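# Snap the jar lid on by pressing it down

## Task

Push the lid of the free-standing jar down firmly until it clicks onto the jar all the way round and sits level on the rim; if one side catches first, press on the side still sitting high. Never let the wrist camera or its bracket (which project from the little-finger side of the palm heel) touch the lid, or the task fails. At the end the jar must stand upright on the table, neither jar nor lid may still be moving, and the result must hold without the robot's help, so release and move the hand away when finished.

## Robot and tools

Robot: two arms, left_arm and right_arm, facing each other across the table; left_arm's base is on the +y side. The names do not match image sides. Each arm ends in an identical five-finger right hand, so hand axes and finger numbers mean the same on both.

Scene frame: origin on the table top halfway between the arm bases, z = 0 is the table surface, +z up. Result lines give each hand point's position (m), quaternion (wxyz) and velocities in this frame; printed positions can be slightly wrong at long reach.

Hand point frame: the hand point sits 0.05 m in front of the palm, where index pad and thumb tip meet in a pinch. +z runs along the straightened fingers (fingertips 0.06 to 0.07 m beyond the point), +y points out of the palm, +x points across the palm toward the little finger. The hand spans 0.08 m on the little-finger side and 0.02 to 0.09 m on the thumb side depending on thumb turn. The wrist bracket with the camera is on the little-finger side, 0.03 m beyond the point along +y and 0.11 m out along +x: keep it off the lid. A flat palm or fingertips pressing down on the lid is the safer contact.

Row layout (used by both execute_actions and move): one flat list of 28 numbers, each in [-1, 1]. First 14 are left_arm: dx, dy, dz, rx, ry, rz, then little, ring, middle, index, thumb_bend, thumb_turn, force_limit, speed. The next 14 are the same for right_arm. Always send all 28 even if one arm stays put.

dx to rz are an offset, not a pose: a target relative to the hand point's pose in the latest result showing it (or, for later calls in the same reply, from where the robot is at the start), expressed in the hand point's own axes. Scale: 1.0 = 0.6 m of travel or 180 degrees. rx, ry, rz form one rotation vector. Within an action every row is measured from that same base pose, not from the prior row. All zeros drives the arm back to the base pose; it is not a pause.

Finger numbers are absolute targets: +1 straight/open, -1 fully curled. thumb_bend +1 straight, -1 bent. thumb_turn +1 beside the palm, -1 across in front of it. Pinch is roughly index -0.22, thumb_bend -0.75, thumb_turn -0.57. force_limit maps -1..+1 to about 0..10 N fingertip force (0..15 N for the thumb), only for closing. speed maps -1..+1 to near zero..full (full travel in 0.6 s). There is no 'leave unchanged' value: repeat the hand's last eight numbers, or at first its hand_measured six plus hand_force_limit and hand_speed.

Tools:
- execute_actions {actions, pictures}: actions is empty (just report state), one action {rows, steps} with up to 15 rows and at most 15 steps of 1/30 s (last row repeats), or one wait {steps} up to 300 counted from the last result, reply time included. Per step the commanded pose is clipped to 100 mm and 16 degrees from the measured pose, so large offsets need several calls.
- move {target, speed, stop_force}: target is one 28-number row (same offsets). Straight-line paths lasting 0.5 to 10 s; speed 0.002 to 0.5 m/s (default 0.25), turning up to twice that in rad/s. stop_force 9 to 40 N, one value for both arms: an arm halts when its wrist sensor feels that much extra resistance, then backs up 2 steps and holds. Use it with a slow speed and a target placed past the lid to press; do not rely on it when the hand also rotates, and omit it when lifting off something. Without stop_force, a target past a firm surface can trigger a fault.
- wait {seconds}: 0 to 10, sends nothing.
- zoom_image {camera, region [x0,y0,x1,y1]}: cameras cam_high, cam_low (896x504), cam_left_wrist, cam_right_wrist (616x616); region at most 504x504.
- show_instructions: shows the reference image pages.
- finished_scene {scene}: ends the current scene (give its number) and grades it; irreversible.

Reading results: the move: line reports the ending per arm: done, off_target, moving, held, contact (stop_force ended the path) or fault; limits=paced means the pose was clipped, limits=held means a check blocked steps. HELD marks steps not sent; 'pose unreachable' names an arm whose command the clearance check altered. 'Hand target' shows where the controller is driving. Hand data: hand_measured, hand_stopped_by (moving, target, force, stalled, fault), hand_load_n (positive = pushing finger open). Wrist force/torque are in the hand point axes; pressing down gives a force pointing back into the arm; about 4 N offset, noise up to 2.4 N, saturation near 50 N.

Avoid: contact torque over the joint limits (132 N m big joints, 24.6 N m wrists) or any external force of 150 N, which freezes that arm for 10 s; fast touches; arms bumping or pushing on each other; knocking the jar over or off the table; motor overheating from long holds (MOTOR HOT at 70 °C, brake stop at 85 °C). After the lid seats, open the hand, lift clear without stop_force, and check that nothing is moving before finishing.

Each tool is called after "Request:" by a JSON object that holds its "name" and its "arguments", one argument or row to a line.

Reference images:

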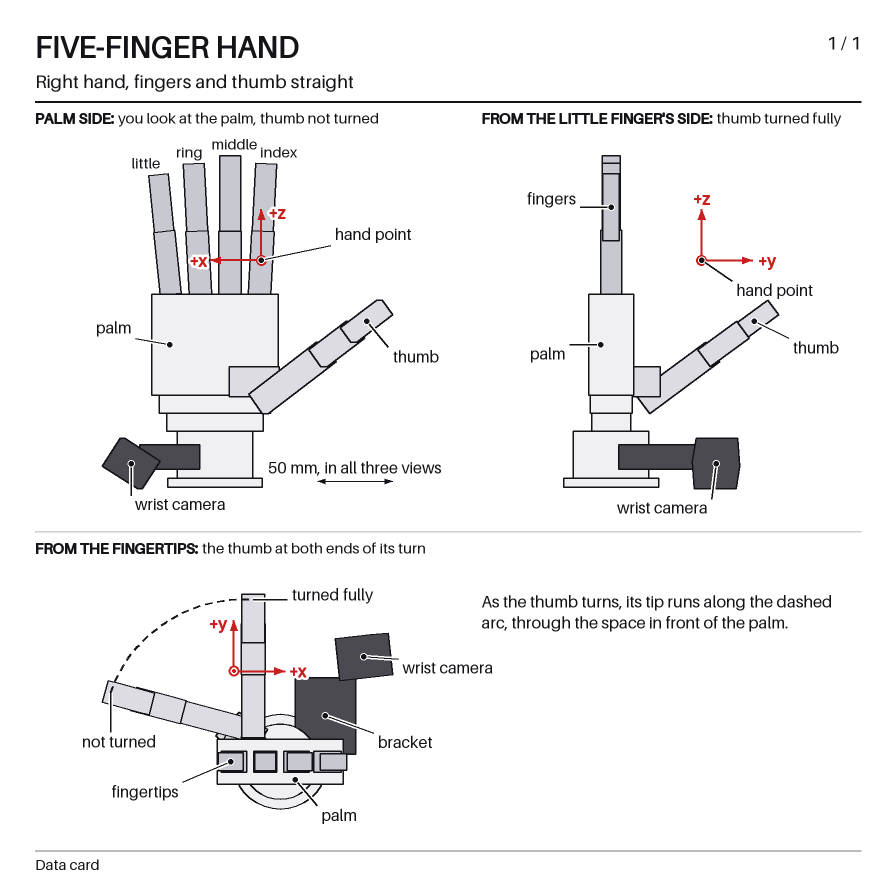

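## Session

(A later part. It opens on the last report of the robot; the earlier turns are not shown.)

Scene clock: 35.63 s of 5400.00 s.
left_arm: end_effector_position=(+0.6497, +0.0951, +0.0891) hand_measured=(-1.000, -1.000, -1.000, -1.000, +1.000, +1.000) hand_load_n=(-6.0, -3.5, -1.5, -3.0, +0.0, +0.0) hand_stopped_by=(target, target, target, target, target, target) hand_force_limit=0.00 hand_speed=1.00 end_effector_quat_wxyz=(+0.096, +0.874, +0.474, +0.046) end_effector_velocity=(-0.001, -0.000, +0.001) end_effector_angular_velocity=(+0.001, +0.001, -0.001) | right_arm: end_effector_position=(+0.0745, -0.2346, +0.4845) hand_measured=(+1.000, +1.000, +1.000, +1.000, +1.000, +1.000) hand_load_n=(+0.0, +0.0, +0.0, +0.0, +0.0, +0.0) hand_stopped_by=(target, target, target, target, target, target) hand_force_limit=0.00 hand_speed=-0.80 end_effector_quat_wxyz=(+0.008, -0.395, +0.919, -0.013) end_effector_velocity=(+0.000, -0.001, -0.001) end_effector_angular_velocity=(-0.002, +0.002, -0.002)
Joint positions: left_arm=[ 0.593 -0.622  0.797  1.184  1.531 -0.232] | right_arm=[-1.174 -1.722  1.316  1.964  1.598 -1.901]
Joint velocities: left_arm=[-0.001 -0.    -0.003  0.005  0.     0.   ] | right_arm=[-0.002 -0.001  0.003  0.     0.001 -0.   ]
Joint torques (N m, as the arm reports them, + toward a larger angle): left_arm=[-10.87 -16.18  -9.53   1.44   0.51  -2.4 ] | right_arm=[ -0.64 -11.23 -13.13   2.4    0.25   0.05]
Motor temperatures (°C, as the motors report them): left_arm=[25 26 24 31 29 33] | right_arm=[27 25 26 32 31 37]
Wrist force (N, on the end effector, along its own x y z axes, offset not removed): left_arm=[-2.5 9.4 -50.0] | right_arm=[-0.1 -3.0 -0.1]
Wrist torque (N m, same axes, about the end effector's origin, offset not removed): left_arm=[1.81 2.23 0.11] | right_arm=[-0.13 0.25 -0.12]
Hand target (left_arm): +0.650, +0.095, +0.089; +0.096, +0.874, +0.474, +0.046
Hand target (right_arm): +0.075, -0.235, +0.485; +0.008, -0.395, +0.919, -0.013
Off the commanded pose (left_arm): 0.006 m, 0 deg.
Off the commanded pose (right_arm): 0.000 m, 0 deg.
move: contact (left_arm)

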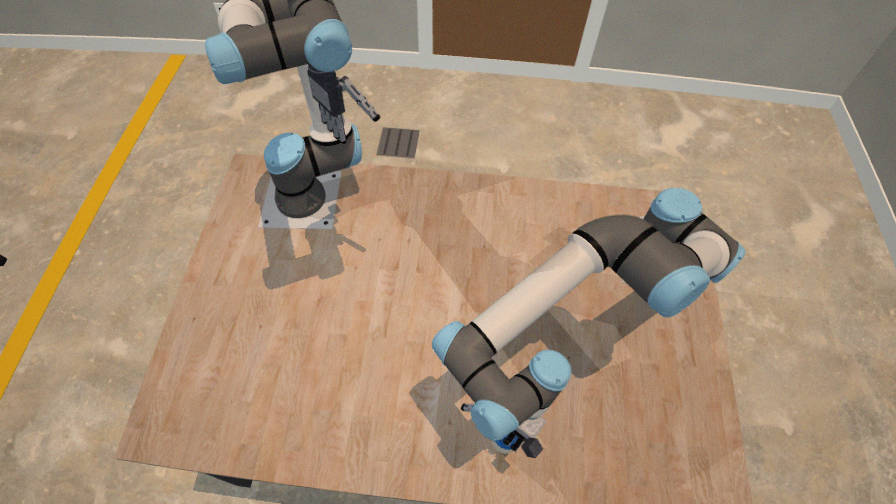

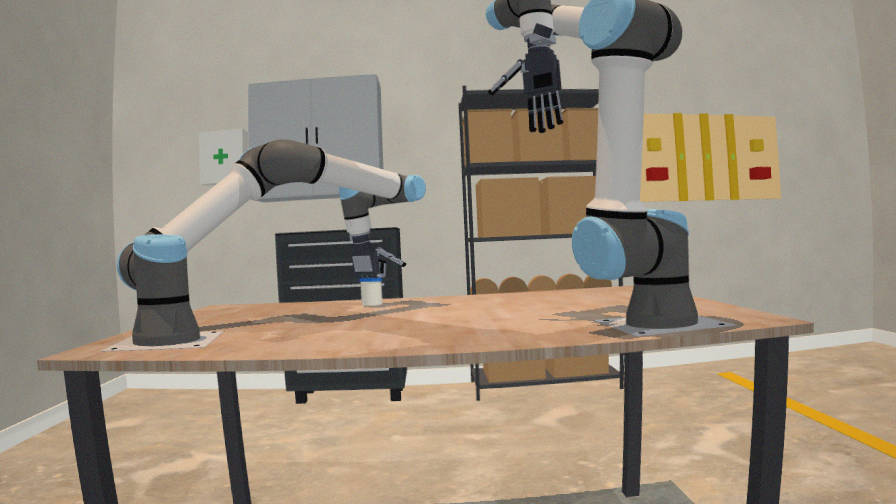

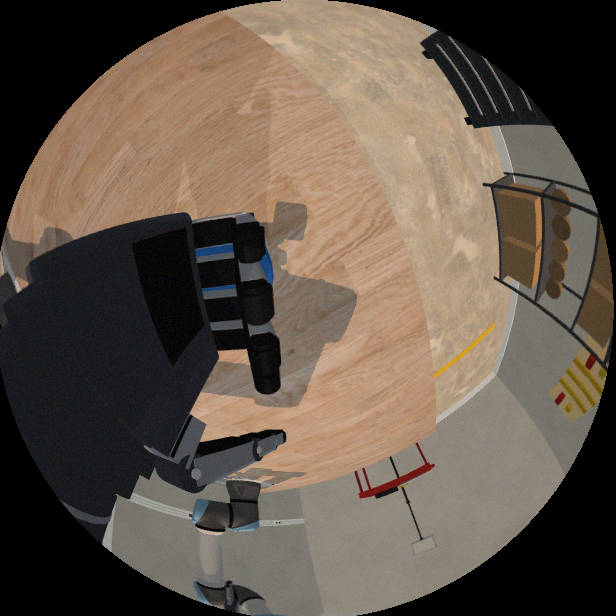

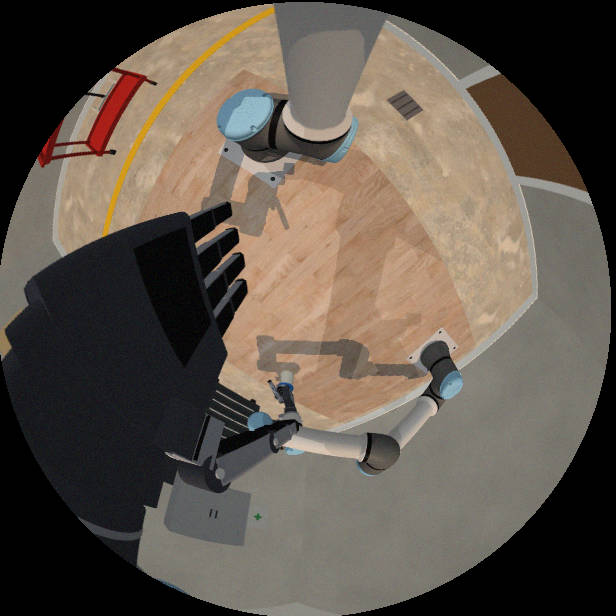

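Request:
{"name": "execute_actions", "arguments": {
  "actions": [
    {"rows":[[0,0.002,-0.008,0,0,0,-1,-1,-1,-1,1,1,0,1,0,0,0,0,0,0,1,1,1,1,1,1,0,-0.8]]}
  ],
  "pictures": false
}}

Request:
{"name": "execute_actions", "arguments": {
  "actions": [
    {"rows":[[0,-0.044,-0.0095,0,0,0,-1,-1,-1,-1,1,1,0,1,0,0,0,0,0,0,1,1,1,1,1,1,0,-0.8]]}
  ],
  "pictures": false
}}

Request:
{"name": "move", "arguments": {
  "target": [0,-0.004,0.018,0,0,0,-1,-1,-1,-1,1,1,0,1,0,0,0,0,0,0,1,1,1,1,1,1,0,-0.8],
  "speed": 0.004,
  "stop_force": 40
}}

Request:
{"name": "move", "arguments": {
  "target": [0,-0.02,-0.3,0,0,0,-1,-1,-1,-1,1,1,0,1,0,0,0,0,0,0,1,1,1,1,1,1,0,-0.8]
}}

Request:
{"name": "zoom_image", "arguments": {
  "camera": "cam_low",
  "region": [330,240,420,320]
}}

Scene clock: 40.47 s of 5400.00 s.
left_arm: end_effector_position=(+0.6498, +0.0950, +0.0939) hand_measured=(-1.000, -1.000, -1.000, -1.000, +1.000, +1.000) hand_load_n=(+0.0, +0.0, +0.0, +0.0, +0.0, +0.0) hand_stopped_by=(target, target, target, target, target, target) hand_force_limit=0.00 hand_speed=1.00 end_effector_quat_wxyz=(+0.096, +0.874, +0.474, +0.046) end_effector_velocity=(-0.000, -0.001, +0.001) end_effector_angular_velocity=(-0.001, -0.001, -0.001) | right_arm: end_effector_position=(+0.0745, -0.2346, +0.4845) hand_measured=(+1.000, +1.000, +1.000, +1.000, +1.000, +1.000) hand_load_n=(+0.0, +0.0, +0.0, +0.0, +0.0, +0.0) hand_stopped_by=(target, target, target, target, target, target) hand_force_limit=0.00 hand_speed=-0.80 end_effector_quat_wxyz=(+0.008, -0.395, +0.919, -0.013) end_effector_velocity=(-0.000, -0.000, +0.000) end_effector_angular_velocity=(-0.000, +0.001, -0.001)
Joint positions: left_arm=[ 0.593 -0.624  0.789  1.195  1.531 -0.232] | right_arm=[-1.174 -1.722  1.316  1.964  1.598 -1.901]
Joint velocities: left_arm=[-0.001 -0.001 -0.002  0.002  0.    -0.   ] | right_arm=[-0.    -0.001  0.001  0.001 -0.     0.001]
Joint torques (N m, as the arm reports them, + toward a larger angle): left_arm=[ 13.88 -69.63 -27.26   3.38   1.21   2.5 ] | right_arm=[ -0.57 -10.97 -13.72   2.21   0.31   0.03]
Motor temperatures (°C, as the motors report them): left_arm=[25 26 24 31 29 33] | right_arm=[27 25 26 32 31 37]
Wrist force (N, on the end effector, along its own x y z axes, offset not removed): left_arm=[-1.6 2.7 1.4] | right_arm=[-1.2 -5.1 -2.2]
Wrist torque (N m, same axes, about the end effector's origin, offset not removed): left_arm=[0.32 0.32 -0.03] | right_arm=[-0.37 0.75 -0.25]
Hand target (left_arm): +0.650, +0.095, +0.094; +0.096, +0.874, +0.474, +0.046
Hand target (right_arm): +0.075, -0.235, +0.485; +0.008, -0.395, +0.919, -0.013
Off the commanded pose (left_arm): 0.000 m, 0 deg.
Off the commanded pose (right_arm): 0.000 m, 0 deg.
Steps of this call (steps 1 to 90: nothing new was sent; then 1.33 s passed at rest; steps 91 to 105: all 15 steps of this action). Readings (end_effector_position | what the end effector reports):
91: left_arm (+0.6497, +0.0950, +0.0894) | right_arm (+0.0745, -0.2346, +0.4845) | left_arm hand_measured=(-1.000, -1.000, -1.000, -1.000, +1.000, +1.000) hand_load_n=(-4.5, -2.5, -1.0, -2.0, +0.0, +0.0) hand_stopped_by=(target, target, target, target, target, target) hand_force_limit=0.00 hand_speed=1.00 | right_arm hand_measured=(+1.000, +1.000, +1.000, +1.000, +1.000, +1.000) hand_load_n=(+0.0, +0.0, +0.0, +0.0, +0.0, +0.0) hand_stopped_by=(target, target, target, target, target, target) hand_force_limit=0.00 hand_speed=-0.80
92: left_arm (+0.6497, +0.0950, +0.0900) | right_arm (+0.0745, -0.2346, +0.4845) | left_arm hand_measured=(-1.000, -1.000, -1.000, -1.000, +1.000, +1.000) hand_load_n=(-4.5, -2.5, -1.0, -2.0, +0.0, +0.0) hand_stopped_by=(target, target, target, target, target, target) hand_force_limit=0.00 hand_speed=1.00 | right_arm hand_measured=(+1.000, +1.000, +1.000, +1.000, +1.000, +1.000) hand_load_n=(+0.0, +0.0, +0.0, +0.0, +0.0, +0.0) hand_stopped_by=(target, target, target, target, target, target) hand_force_limit=0.00 hand_speed=-0.80
94: left_arm (+0.6497, +0.0950, +0.0912) | right_arm (+0.0745, -0.2346, +0.4845) | left_arm hand_measured=(-1.000, -1.000, -1.000, -1.000, +1.000, +1.000) hand_load_n=(-0.5, +0.0, +0.0, +0.0, +0.0, +0.0) hand_stopped_by=(target, target, target, target, target, target) hand_force_limit=0.00 hand_speed=1.00 | right_arm hand_measured=(+1.000, +1.000, +1.000, +1.000, +1.000, +1.000) hand_load_n=(+0.0, +0.0, +0.0, +0.0, +0.0, +0.0) hand_stopped_by=(target, target, target, target, target, target) hand_force_limit=0.00 hand_speed=-0.80
98: left_arm (+0.6497, +0.0950, +0.0930) | right_arm (+0.0745, -0.2346, +0.4845) | left_arm hand_measured=(-1.000, -1.000, -1.000, -1.000, +1.000, +1.000) hand_load_n=(+0.0, +0.0, +0.0, +0.0, +0.0, +0.0) hand_stopped_by=(target, target, target, target, target, target) hand_force_limit=0.00 hand_speed=1.00 | right_arm hand_measured=(+1.000, +1.000, +1.000, +1.000, +1.000, +1.000) hand_load_n=(+0.0, +0.0, +0.0, +0.0, +0.0, +0.0) hand_stopped_by=(target, target, target, target, target, target) hand_force_limit=0.00 hand_speed=-0.80
105: the state above

Scene clock: 40.97 s of 5400.00 s.
left_arm: end_effector_position=(+0.6281, +0.1092, +0.0940) hand_measured=(-1.000, -1.000, -1.000, -1.000, +1.000, +1.000) hand_load_n=(+0.0, +0.0, +0.0, +0.0, +0.0, +0.0) hand_stopped_by=(target, target, target, target, target, target) hand_force_limit=0.00 hand_speed=1.00 end_effector_quat_wxyz=(+0.096, +0.874, +0.474, +0.046) end_effector_velocity=(-0.007, +0.005, -0.002) end_effector_angular_velocity=(-0.000, -0.003, +0.000) | right_arm: end_effector_position=(+0.0745, -0.2346, +0.4845) hand_measured=(+1.000, +1.000, +1.000, +1.000, +1.000, +1.000) hand_load_n=(+0.0, +0.0, +0.0, +0.0, +0.0, +0.0) hand_stopped_by=(target, target, target, target, target, target) hand_force_limit=0.00 hand_speed=-0.80 end_effector_quat_wxyz=(+0.008, -0.395, +0.919, -0.013) end_effector_velocity=(+0.000, +0.000, -0.000) end_effector_angular_velocity=(-0.001, +0.000, +0.001)
Joint positions: left_arm=[ 0.583 -0.704  0.939  1.127  1.529 -0.242] | right_arm=[-1.174 -1.722  1.316  1.964  1.598 -1.901]
Joint velocities: left_arm=[-0.004 -0.027  0.055 -0.03  -0.003 -0.003] | right_arm=[ 0.001  0.002 -0.001  0.     0.001  0.   ]
Joint torques (N m, as the arm reports them, + toward a larger angle): left_arm=[-11.08 -67.22 -10.38   0.54  -2.78  -2.31] | right_arm=[ -0.71 -11.4  -12.9    2.04   0.26   0.16]
Motor temperatures (°C, as the motors report them): left_arm=[25 26 24 31 29 33] | right_arm=[27 25 26 32 31 37]
Wrist force (N, on the end effector, along its own x y z axes, offset not removed): left_arm=[-0.2 1.2 -1.5] | right_arm=[1.5 -6.7 0.6]
Wrist torque (N m, same axes, about the end effector's origin, offset not removed): left_arm=[0.30 -0.02 0.02] | right_arm=[-0.83 0.09 -0.06]
Hand target (left_arm): +0.627, +0.110, +0.094; +0.096, +0.874, +0.474, +0.046
Hand target (right_arm): +0.075, -0.235, +0.485; +0.008, -0.395, +0.919, -0.013
Off the commanded pose (left_arm): 0.001 m, 0 deg.
Off the commanded pose (right_arm): 0.000 m, 0 deg.
Steps of this call (steps 1 to 15: all 15 steps of this action). Readings (end_effector_position | what the end effector reports):
1: left_arm (+0.6498, +0.0950, +0.0940) | right_arm (+0.0745, -0.2346, +0.4845) | left_arm hand_measured=(-1.000, -1.000, -1.000, -1.000, +1.000, +1.000) hand_load_n=(+0.0, +0.0, +0.0, +0.0, +0.0, +0.0) hand_stopped_by=(target, target, target, target, target, target) hand_force_limit=0.00 hand_speed=1.00 | right_arm hand_measured=(+1.000, +1.000, +1.000, +1.000, +1.000, +1.000) hand_load_n=(+0.0, +0.0, +0.0, +0.0, +0.0, +0.0) hand_stopped_by=(target, target, target, target, target, target) hand_force_limit=0.00 hand_speed=-0.80
2: left_arm (+0.6493, +0.0947, +0.0959) | right_arm (+0.0745, -0.2346, +0.4845) | left_arm hand_measured=(-1.000, -1.000, -1.000, -1.000, +1.000, +1.000) hand_load_n=(+0.0, +0.0, +0.0, +0.0, +0.0, +0.0) hand_stopped_by=(target, target, target, target, target, target) hand_force_limit=0.00 hand_speed=1.00 | right_arm hand_measured=(+1.000, +1.000, +1.000, +1.000, +1.000, +1.000) hand_load_n=(+0.0, +0.0, +0.0, +0.0, +0.0, +0.0) hand_stopped_by=(target, target, target, target, target, target) hand_force_limit=0.00 hand_speed=-0.80
4: left_arm (+0.6431, +0.0985, +0.0978) | right_arm (+0.0745, -0.2346, +0.4845) | left_arm hand_measured=(-1.000, -1.000, -1.000, -1.000, +1.000, +1.000) hand_load_n=(+0.0, +0.0, +0.0, +0.0, +0.0, +0.0) hand_stopped_by=(target, target, target, target, target, target) hand_force_limit=0.00 hand_speed=1.00 | right_arm hand_measured=(+1.000, +1.000, +1.000, +1.000, +1.000, +1.000) hand_load_n=(+0.0, +0.0, +0.0, +0.0, +0.0, +0.0) hand_stopped_by=(target, target, target, target, target, target) hand_force_limit=0.00 hand_speed=-0.80
8: left_arm (+0.6327, +0.1059, +0.0949) | right_arm (+0.0745, -0.2346, +0.4845) | left_arm hand_measured=(-1.000, -1.000, -1.000, -1.000, +1.000, +1.000) hand_load_n=(+0.0, +0.0, +0.0, +0.0, +0.0, +0.0) hand_stopped_by=(target, target, target, target, target, target) hand_force_limit=0.00 hand_speed=1.00 | right_arm hand_measured=(+1.000, +1.000, +1.000, +1.000, +1.000, +1.000) hand_load_n=(+0.0, +0.0, +0.0, +0.0, +0.0, +0.0) hand_stopped_by=(target, target, target, target, target, target) hand_force_limit=0.00 hand_speed=-0.80
15: the state above

Scene clock: 42.90 s of 5400.00 s.
left_arm: end_effector_position=(+0.6273, +0.1097, +0.0887) hand_measured=(-1.000, -1.000, -1.000, -1.000, +1.000, +1.000) hand_load_n=(-7.5, -4.5, -2.0, -1.5, +0.0, +0.0) hand_stopped_by=(target, target, target, target, target, target) hand_force_limit=0.00 hand_speed=1.00 end_effector_quat_wxyz=(+0.096, +0.874, +0.474, +0.046) end_effector_velocity=(+0.000, +0.000, +0.001) end_effector_angular_velocity=(+0.001, +0.001, +0.000) | right_arm: end_effector_position=(+0.0745, -0.2346, +0.4845) hand_measured=(+1.000, +1.000, +1.000, +1.000, +1.000, +1.000) hand_load_n=(+0.0, +0.0, +0.0, +0.0, +0.0, +0.0) hand_stopped_by=(target, target, target, target, target, target) hand_force_limit=0.00 hand_speed=-0.80 end_effector_quat_wxyz=(+0.008, -0.395, +0.919, -0.013) end_effector_velocity=(+0.000, +0.000, +0.000) end_effector_angular_velocity=(+0.000, -0.002, +0.001)
Joint positions: left_arm=[ 0.583 -0.703  0.952  1.112  1.529 -0.242] | right_arm=[-1.174 -1.722  1.316  1.964  1.598 -1.901]
Joint velocities: left_arm=[ 0.001 -0.    -0.002  0.003 -0.     0.   ] | right_arm=[ 0.001  0.    -0.001 -0.     0.    -0.   ]
Joint torques (N m, as the arm reports them, + toward a larger angle): left_arm=[-11.04 -17.32 -10.     0.12  -1.78  -2.39] | right_arm=[ -0.79 -11.28 -13.24   2.22   0.3    0.15]
Motor temperatures (°C, as the motors report them): left_arm=[25 26 24 31 29 33] | right_arm=[27 25 26 32 31 37]
Wrist force (N, on the end effector, along its own x y z axes, offset not removed): left_arm=[-2.3 2.7 -50.0] | right_arm=[0.0 0.0 -0.8]
Wrist torque (N m, same axes, about the end effector's origin, offset not removed): left_arm=[1.54 2.32 -0.01] | right_arm=[0.45 0.24 -0.14]
Hand target (left_arm): +0.627, +0.110, +0.089; +0.096, +0.874, +0.474, +0.046
Hand target (right_arm): +0.075, -0.235, +0.485; +0.008, -0.395, +0.919, -0.013
Off the commanded pose (left_arm): 0.006 m, 0 deg.
Off the commanded pose (right_arm): 0.000 m, 0 deg.
move: contact (left_arm)

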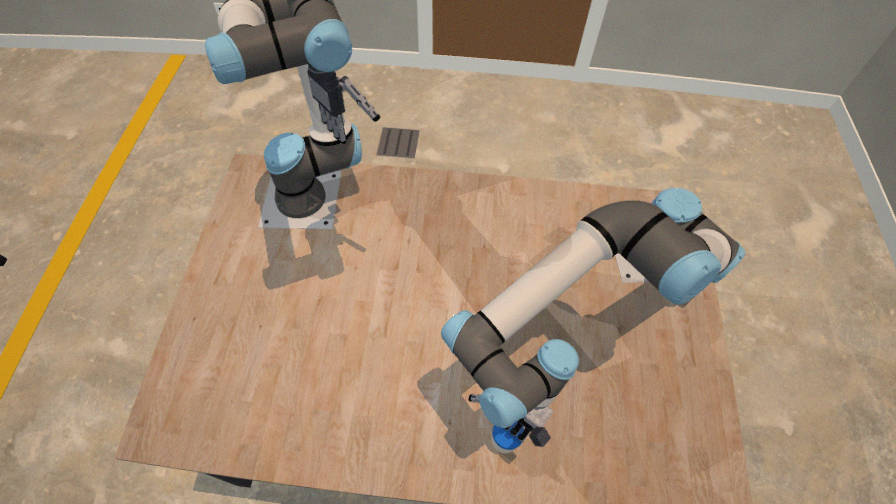

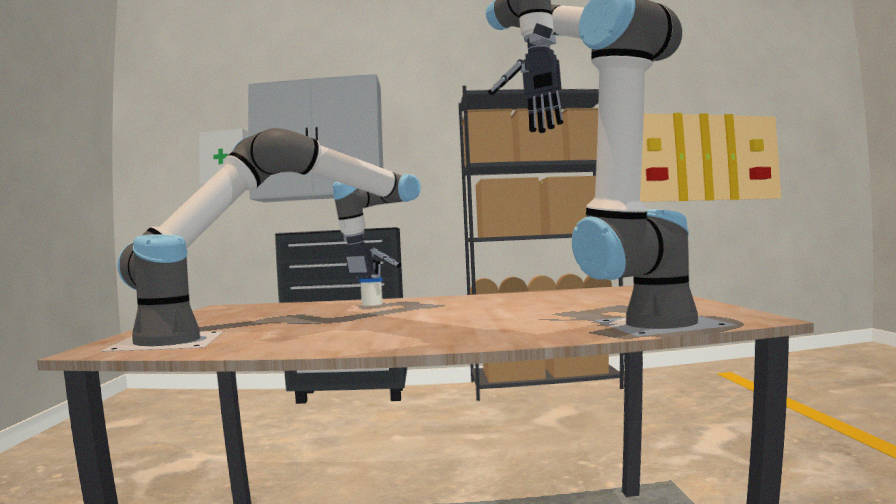

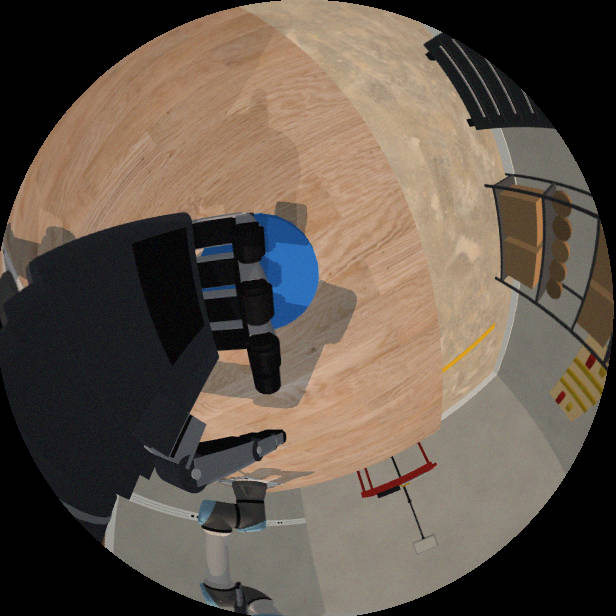

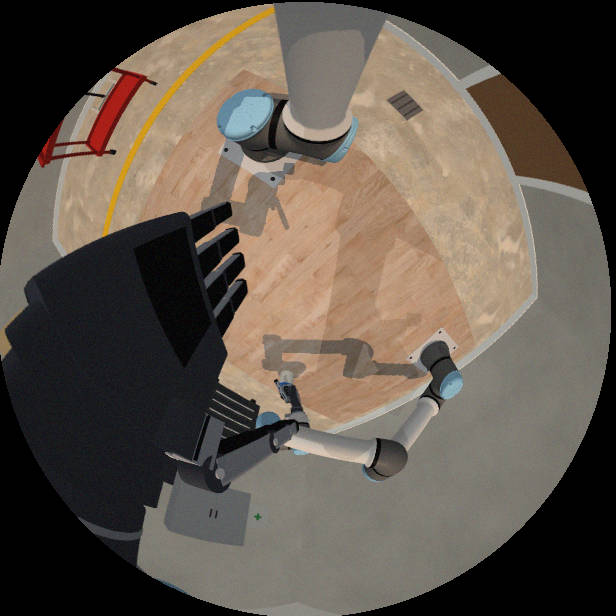

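Scene clock: 44.30 s of 5400.00 s.
left_arm: end_effector_position=(+0.5867, +0.1386, +0.2617) hand_measured=(-1.000, -1.000, -1.000, -1.000, +1.000, +1.000) hand_load_n=(+0.0, +0.0, +0.0, +0.0, +0.0, +0.0) hand_stopped_by=(target, target, target, target, target, target) hand_force_limit=0.00 hand_speed=1.00 end_effector_quat_wxyz=(+0.096, +0.874, +0.474, +0.046) end_effector_velocity=(-0.000, +0.001, +0.002) end_effector_angular_velocity=(+0.000, +0.000, +0.001) | right_arm: end_effector_position=(+0.0745, -0.2346, +0.4845) hand_measured=(+1.000, +1.000, +1.000, +1.000, +1.000, +1.000) hand_load_n=(+0.0, +0.0, +0.0, +0.0, +0.0, +0.0) hand_stopped_by=(target, target, target, target, target, target) hand_force_limit=0.00 hand_speed=-0.80 end_effector_quat_wxyz=(+0.008, -0.395, +0.919, -0.013) end_effector_velocity=(+0.000, -0.000, -0.001) end_effector_angular_velocity=(-0.001, +0.002, -0.000)
Joint positions: left_arm=[ 0.565 -0.908  0.867  1.403  1.525 -0.26 ] | right_arm=[-1.174 -1.722  1.316  1.964  1.598 -1.901]
Joint velocities: left_arm=[ 0.    -0.001 -0.004  0.005 -0.    -0.   ] | right_arm=[-0.     0.001  0.001  0.    -0.     0.   ]
Joint torques (N m, as the arm reports them, + toward a larger angle): left_arm=[-11.34 -59.58 -29.01   3.32  -2.72  -2.55] | right_arm=[ -0.55 -11.09 -13.32   2.34   0.41   0.04]
Motor temperatures (°C, as the motors report them): left_arm=[25 26 24 31 29 33] | right_arm=[27 25 26 32 31 37]
Wrist force (N, on the end effector, along its own x y z axes, offset not removed): left_arm=[0.1 2.9 -1.1] | right_arm=[1.5 -3.5 0.3]
Wrist torque (N m, same axes, about the end effector's origin, offset not removed): left_arm=[0.49 0.01 -0.01] | right_arm=[-0.15 0.10 -0.33]
Hand target (left_arm): +0.587, +0.139, +0.262; +0.096, +0.874, +0.474, +0.046
Hand target (right_arm): +0.075, -0.235, +0.485; +0.008, -0.395, +0.919, -0.013
Off the commanded pose (left_arm): 0.000 m, 0 deg.
Off the commanded pose (right_arm): 0.000 m, 0 deg.
move: done

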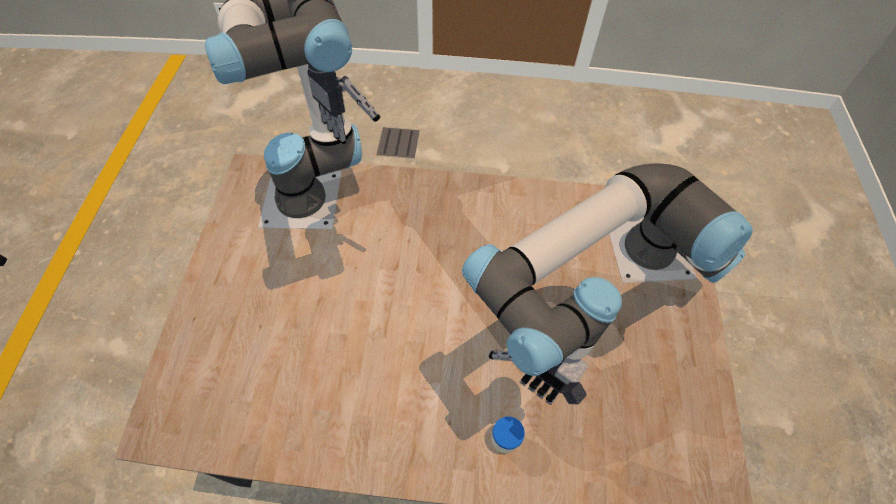

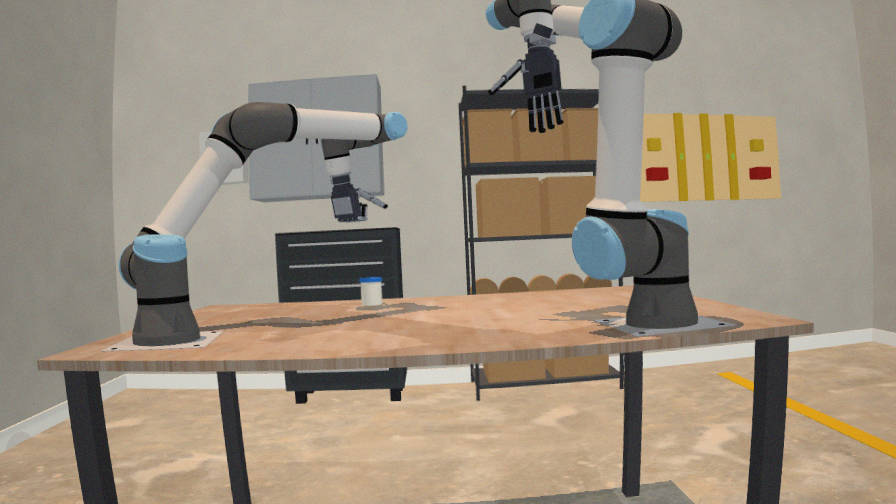

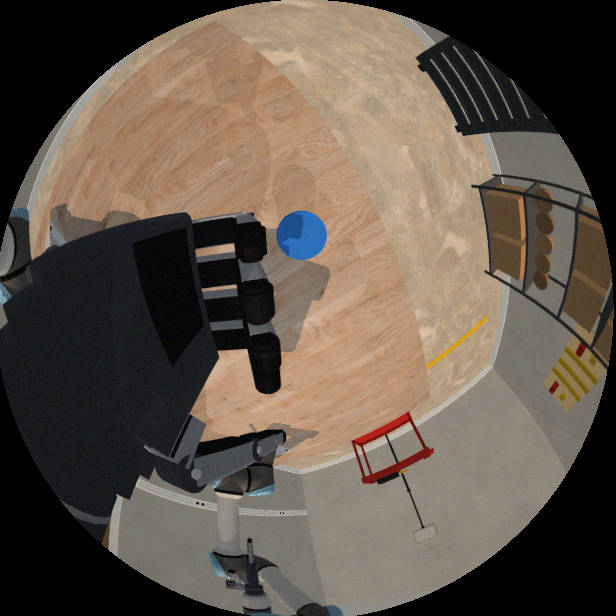

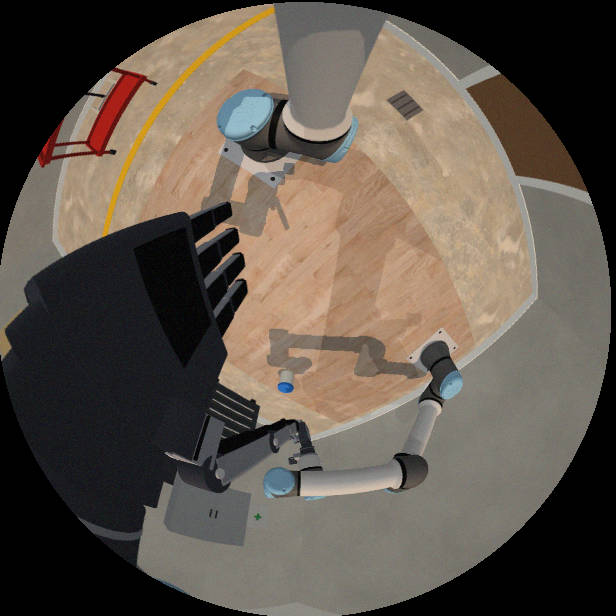

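Region (330, 240, 420, 320) of cam_low's 896x504 image, scaled by 5.600, with more detail than that image has.

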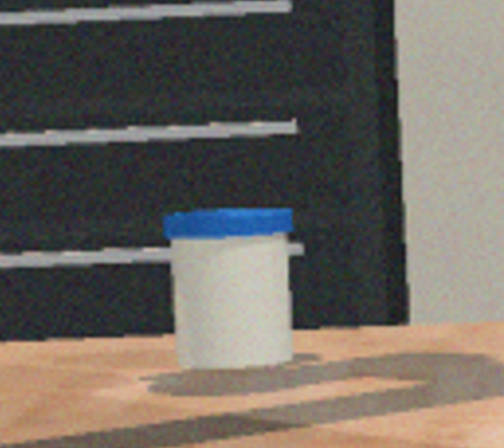

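Request:
{"name": "finished_scene", "arguments": {
  "scene": 1
}}

The scene is finished: the task was done.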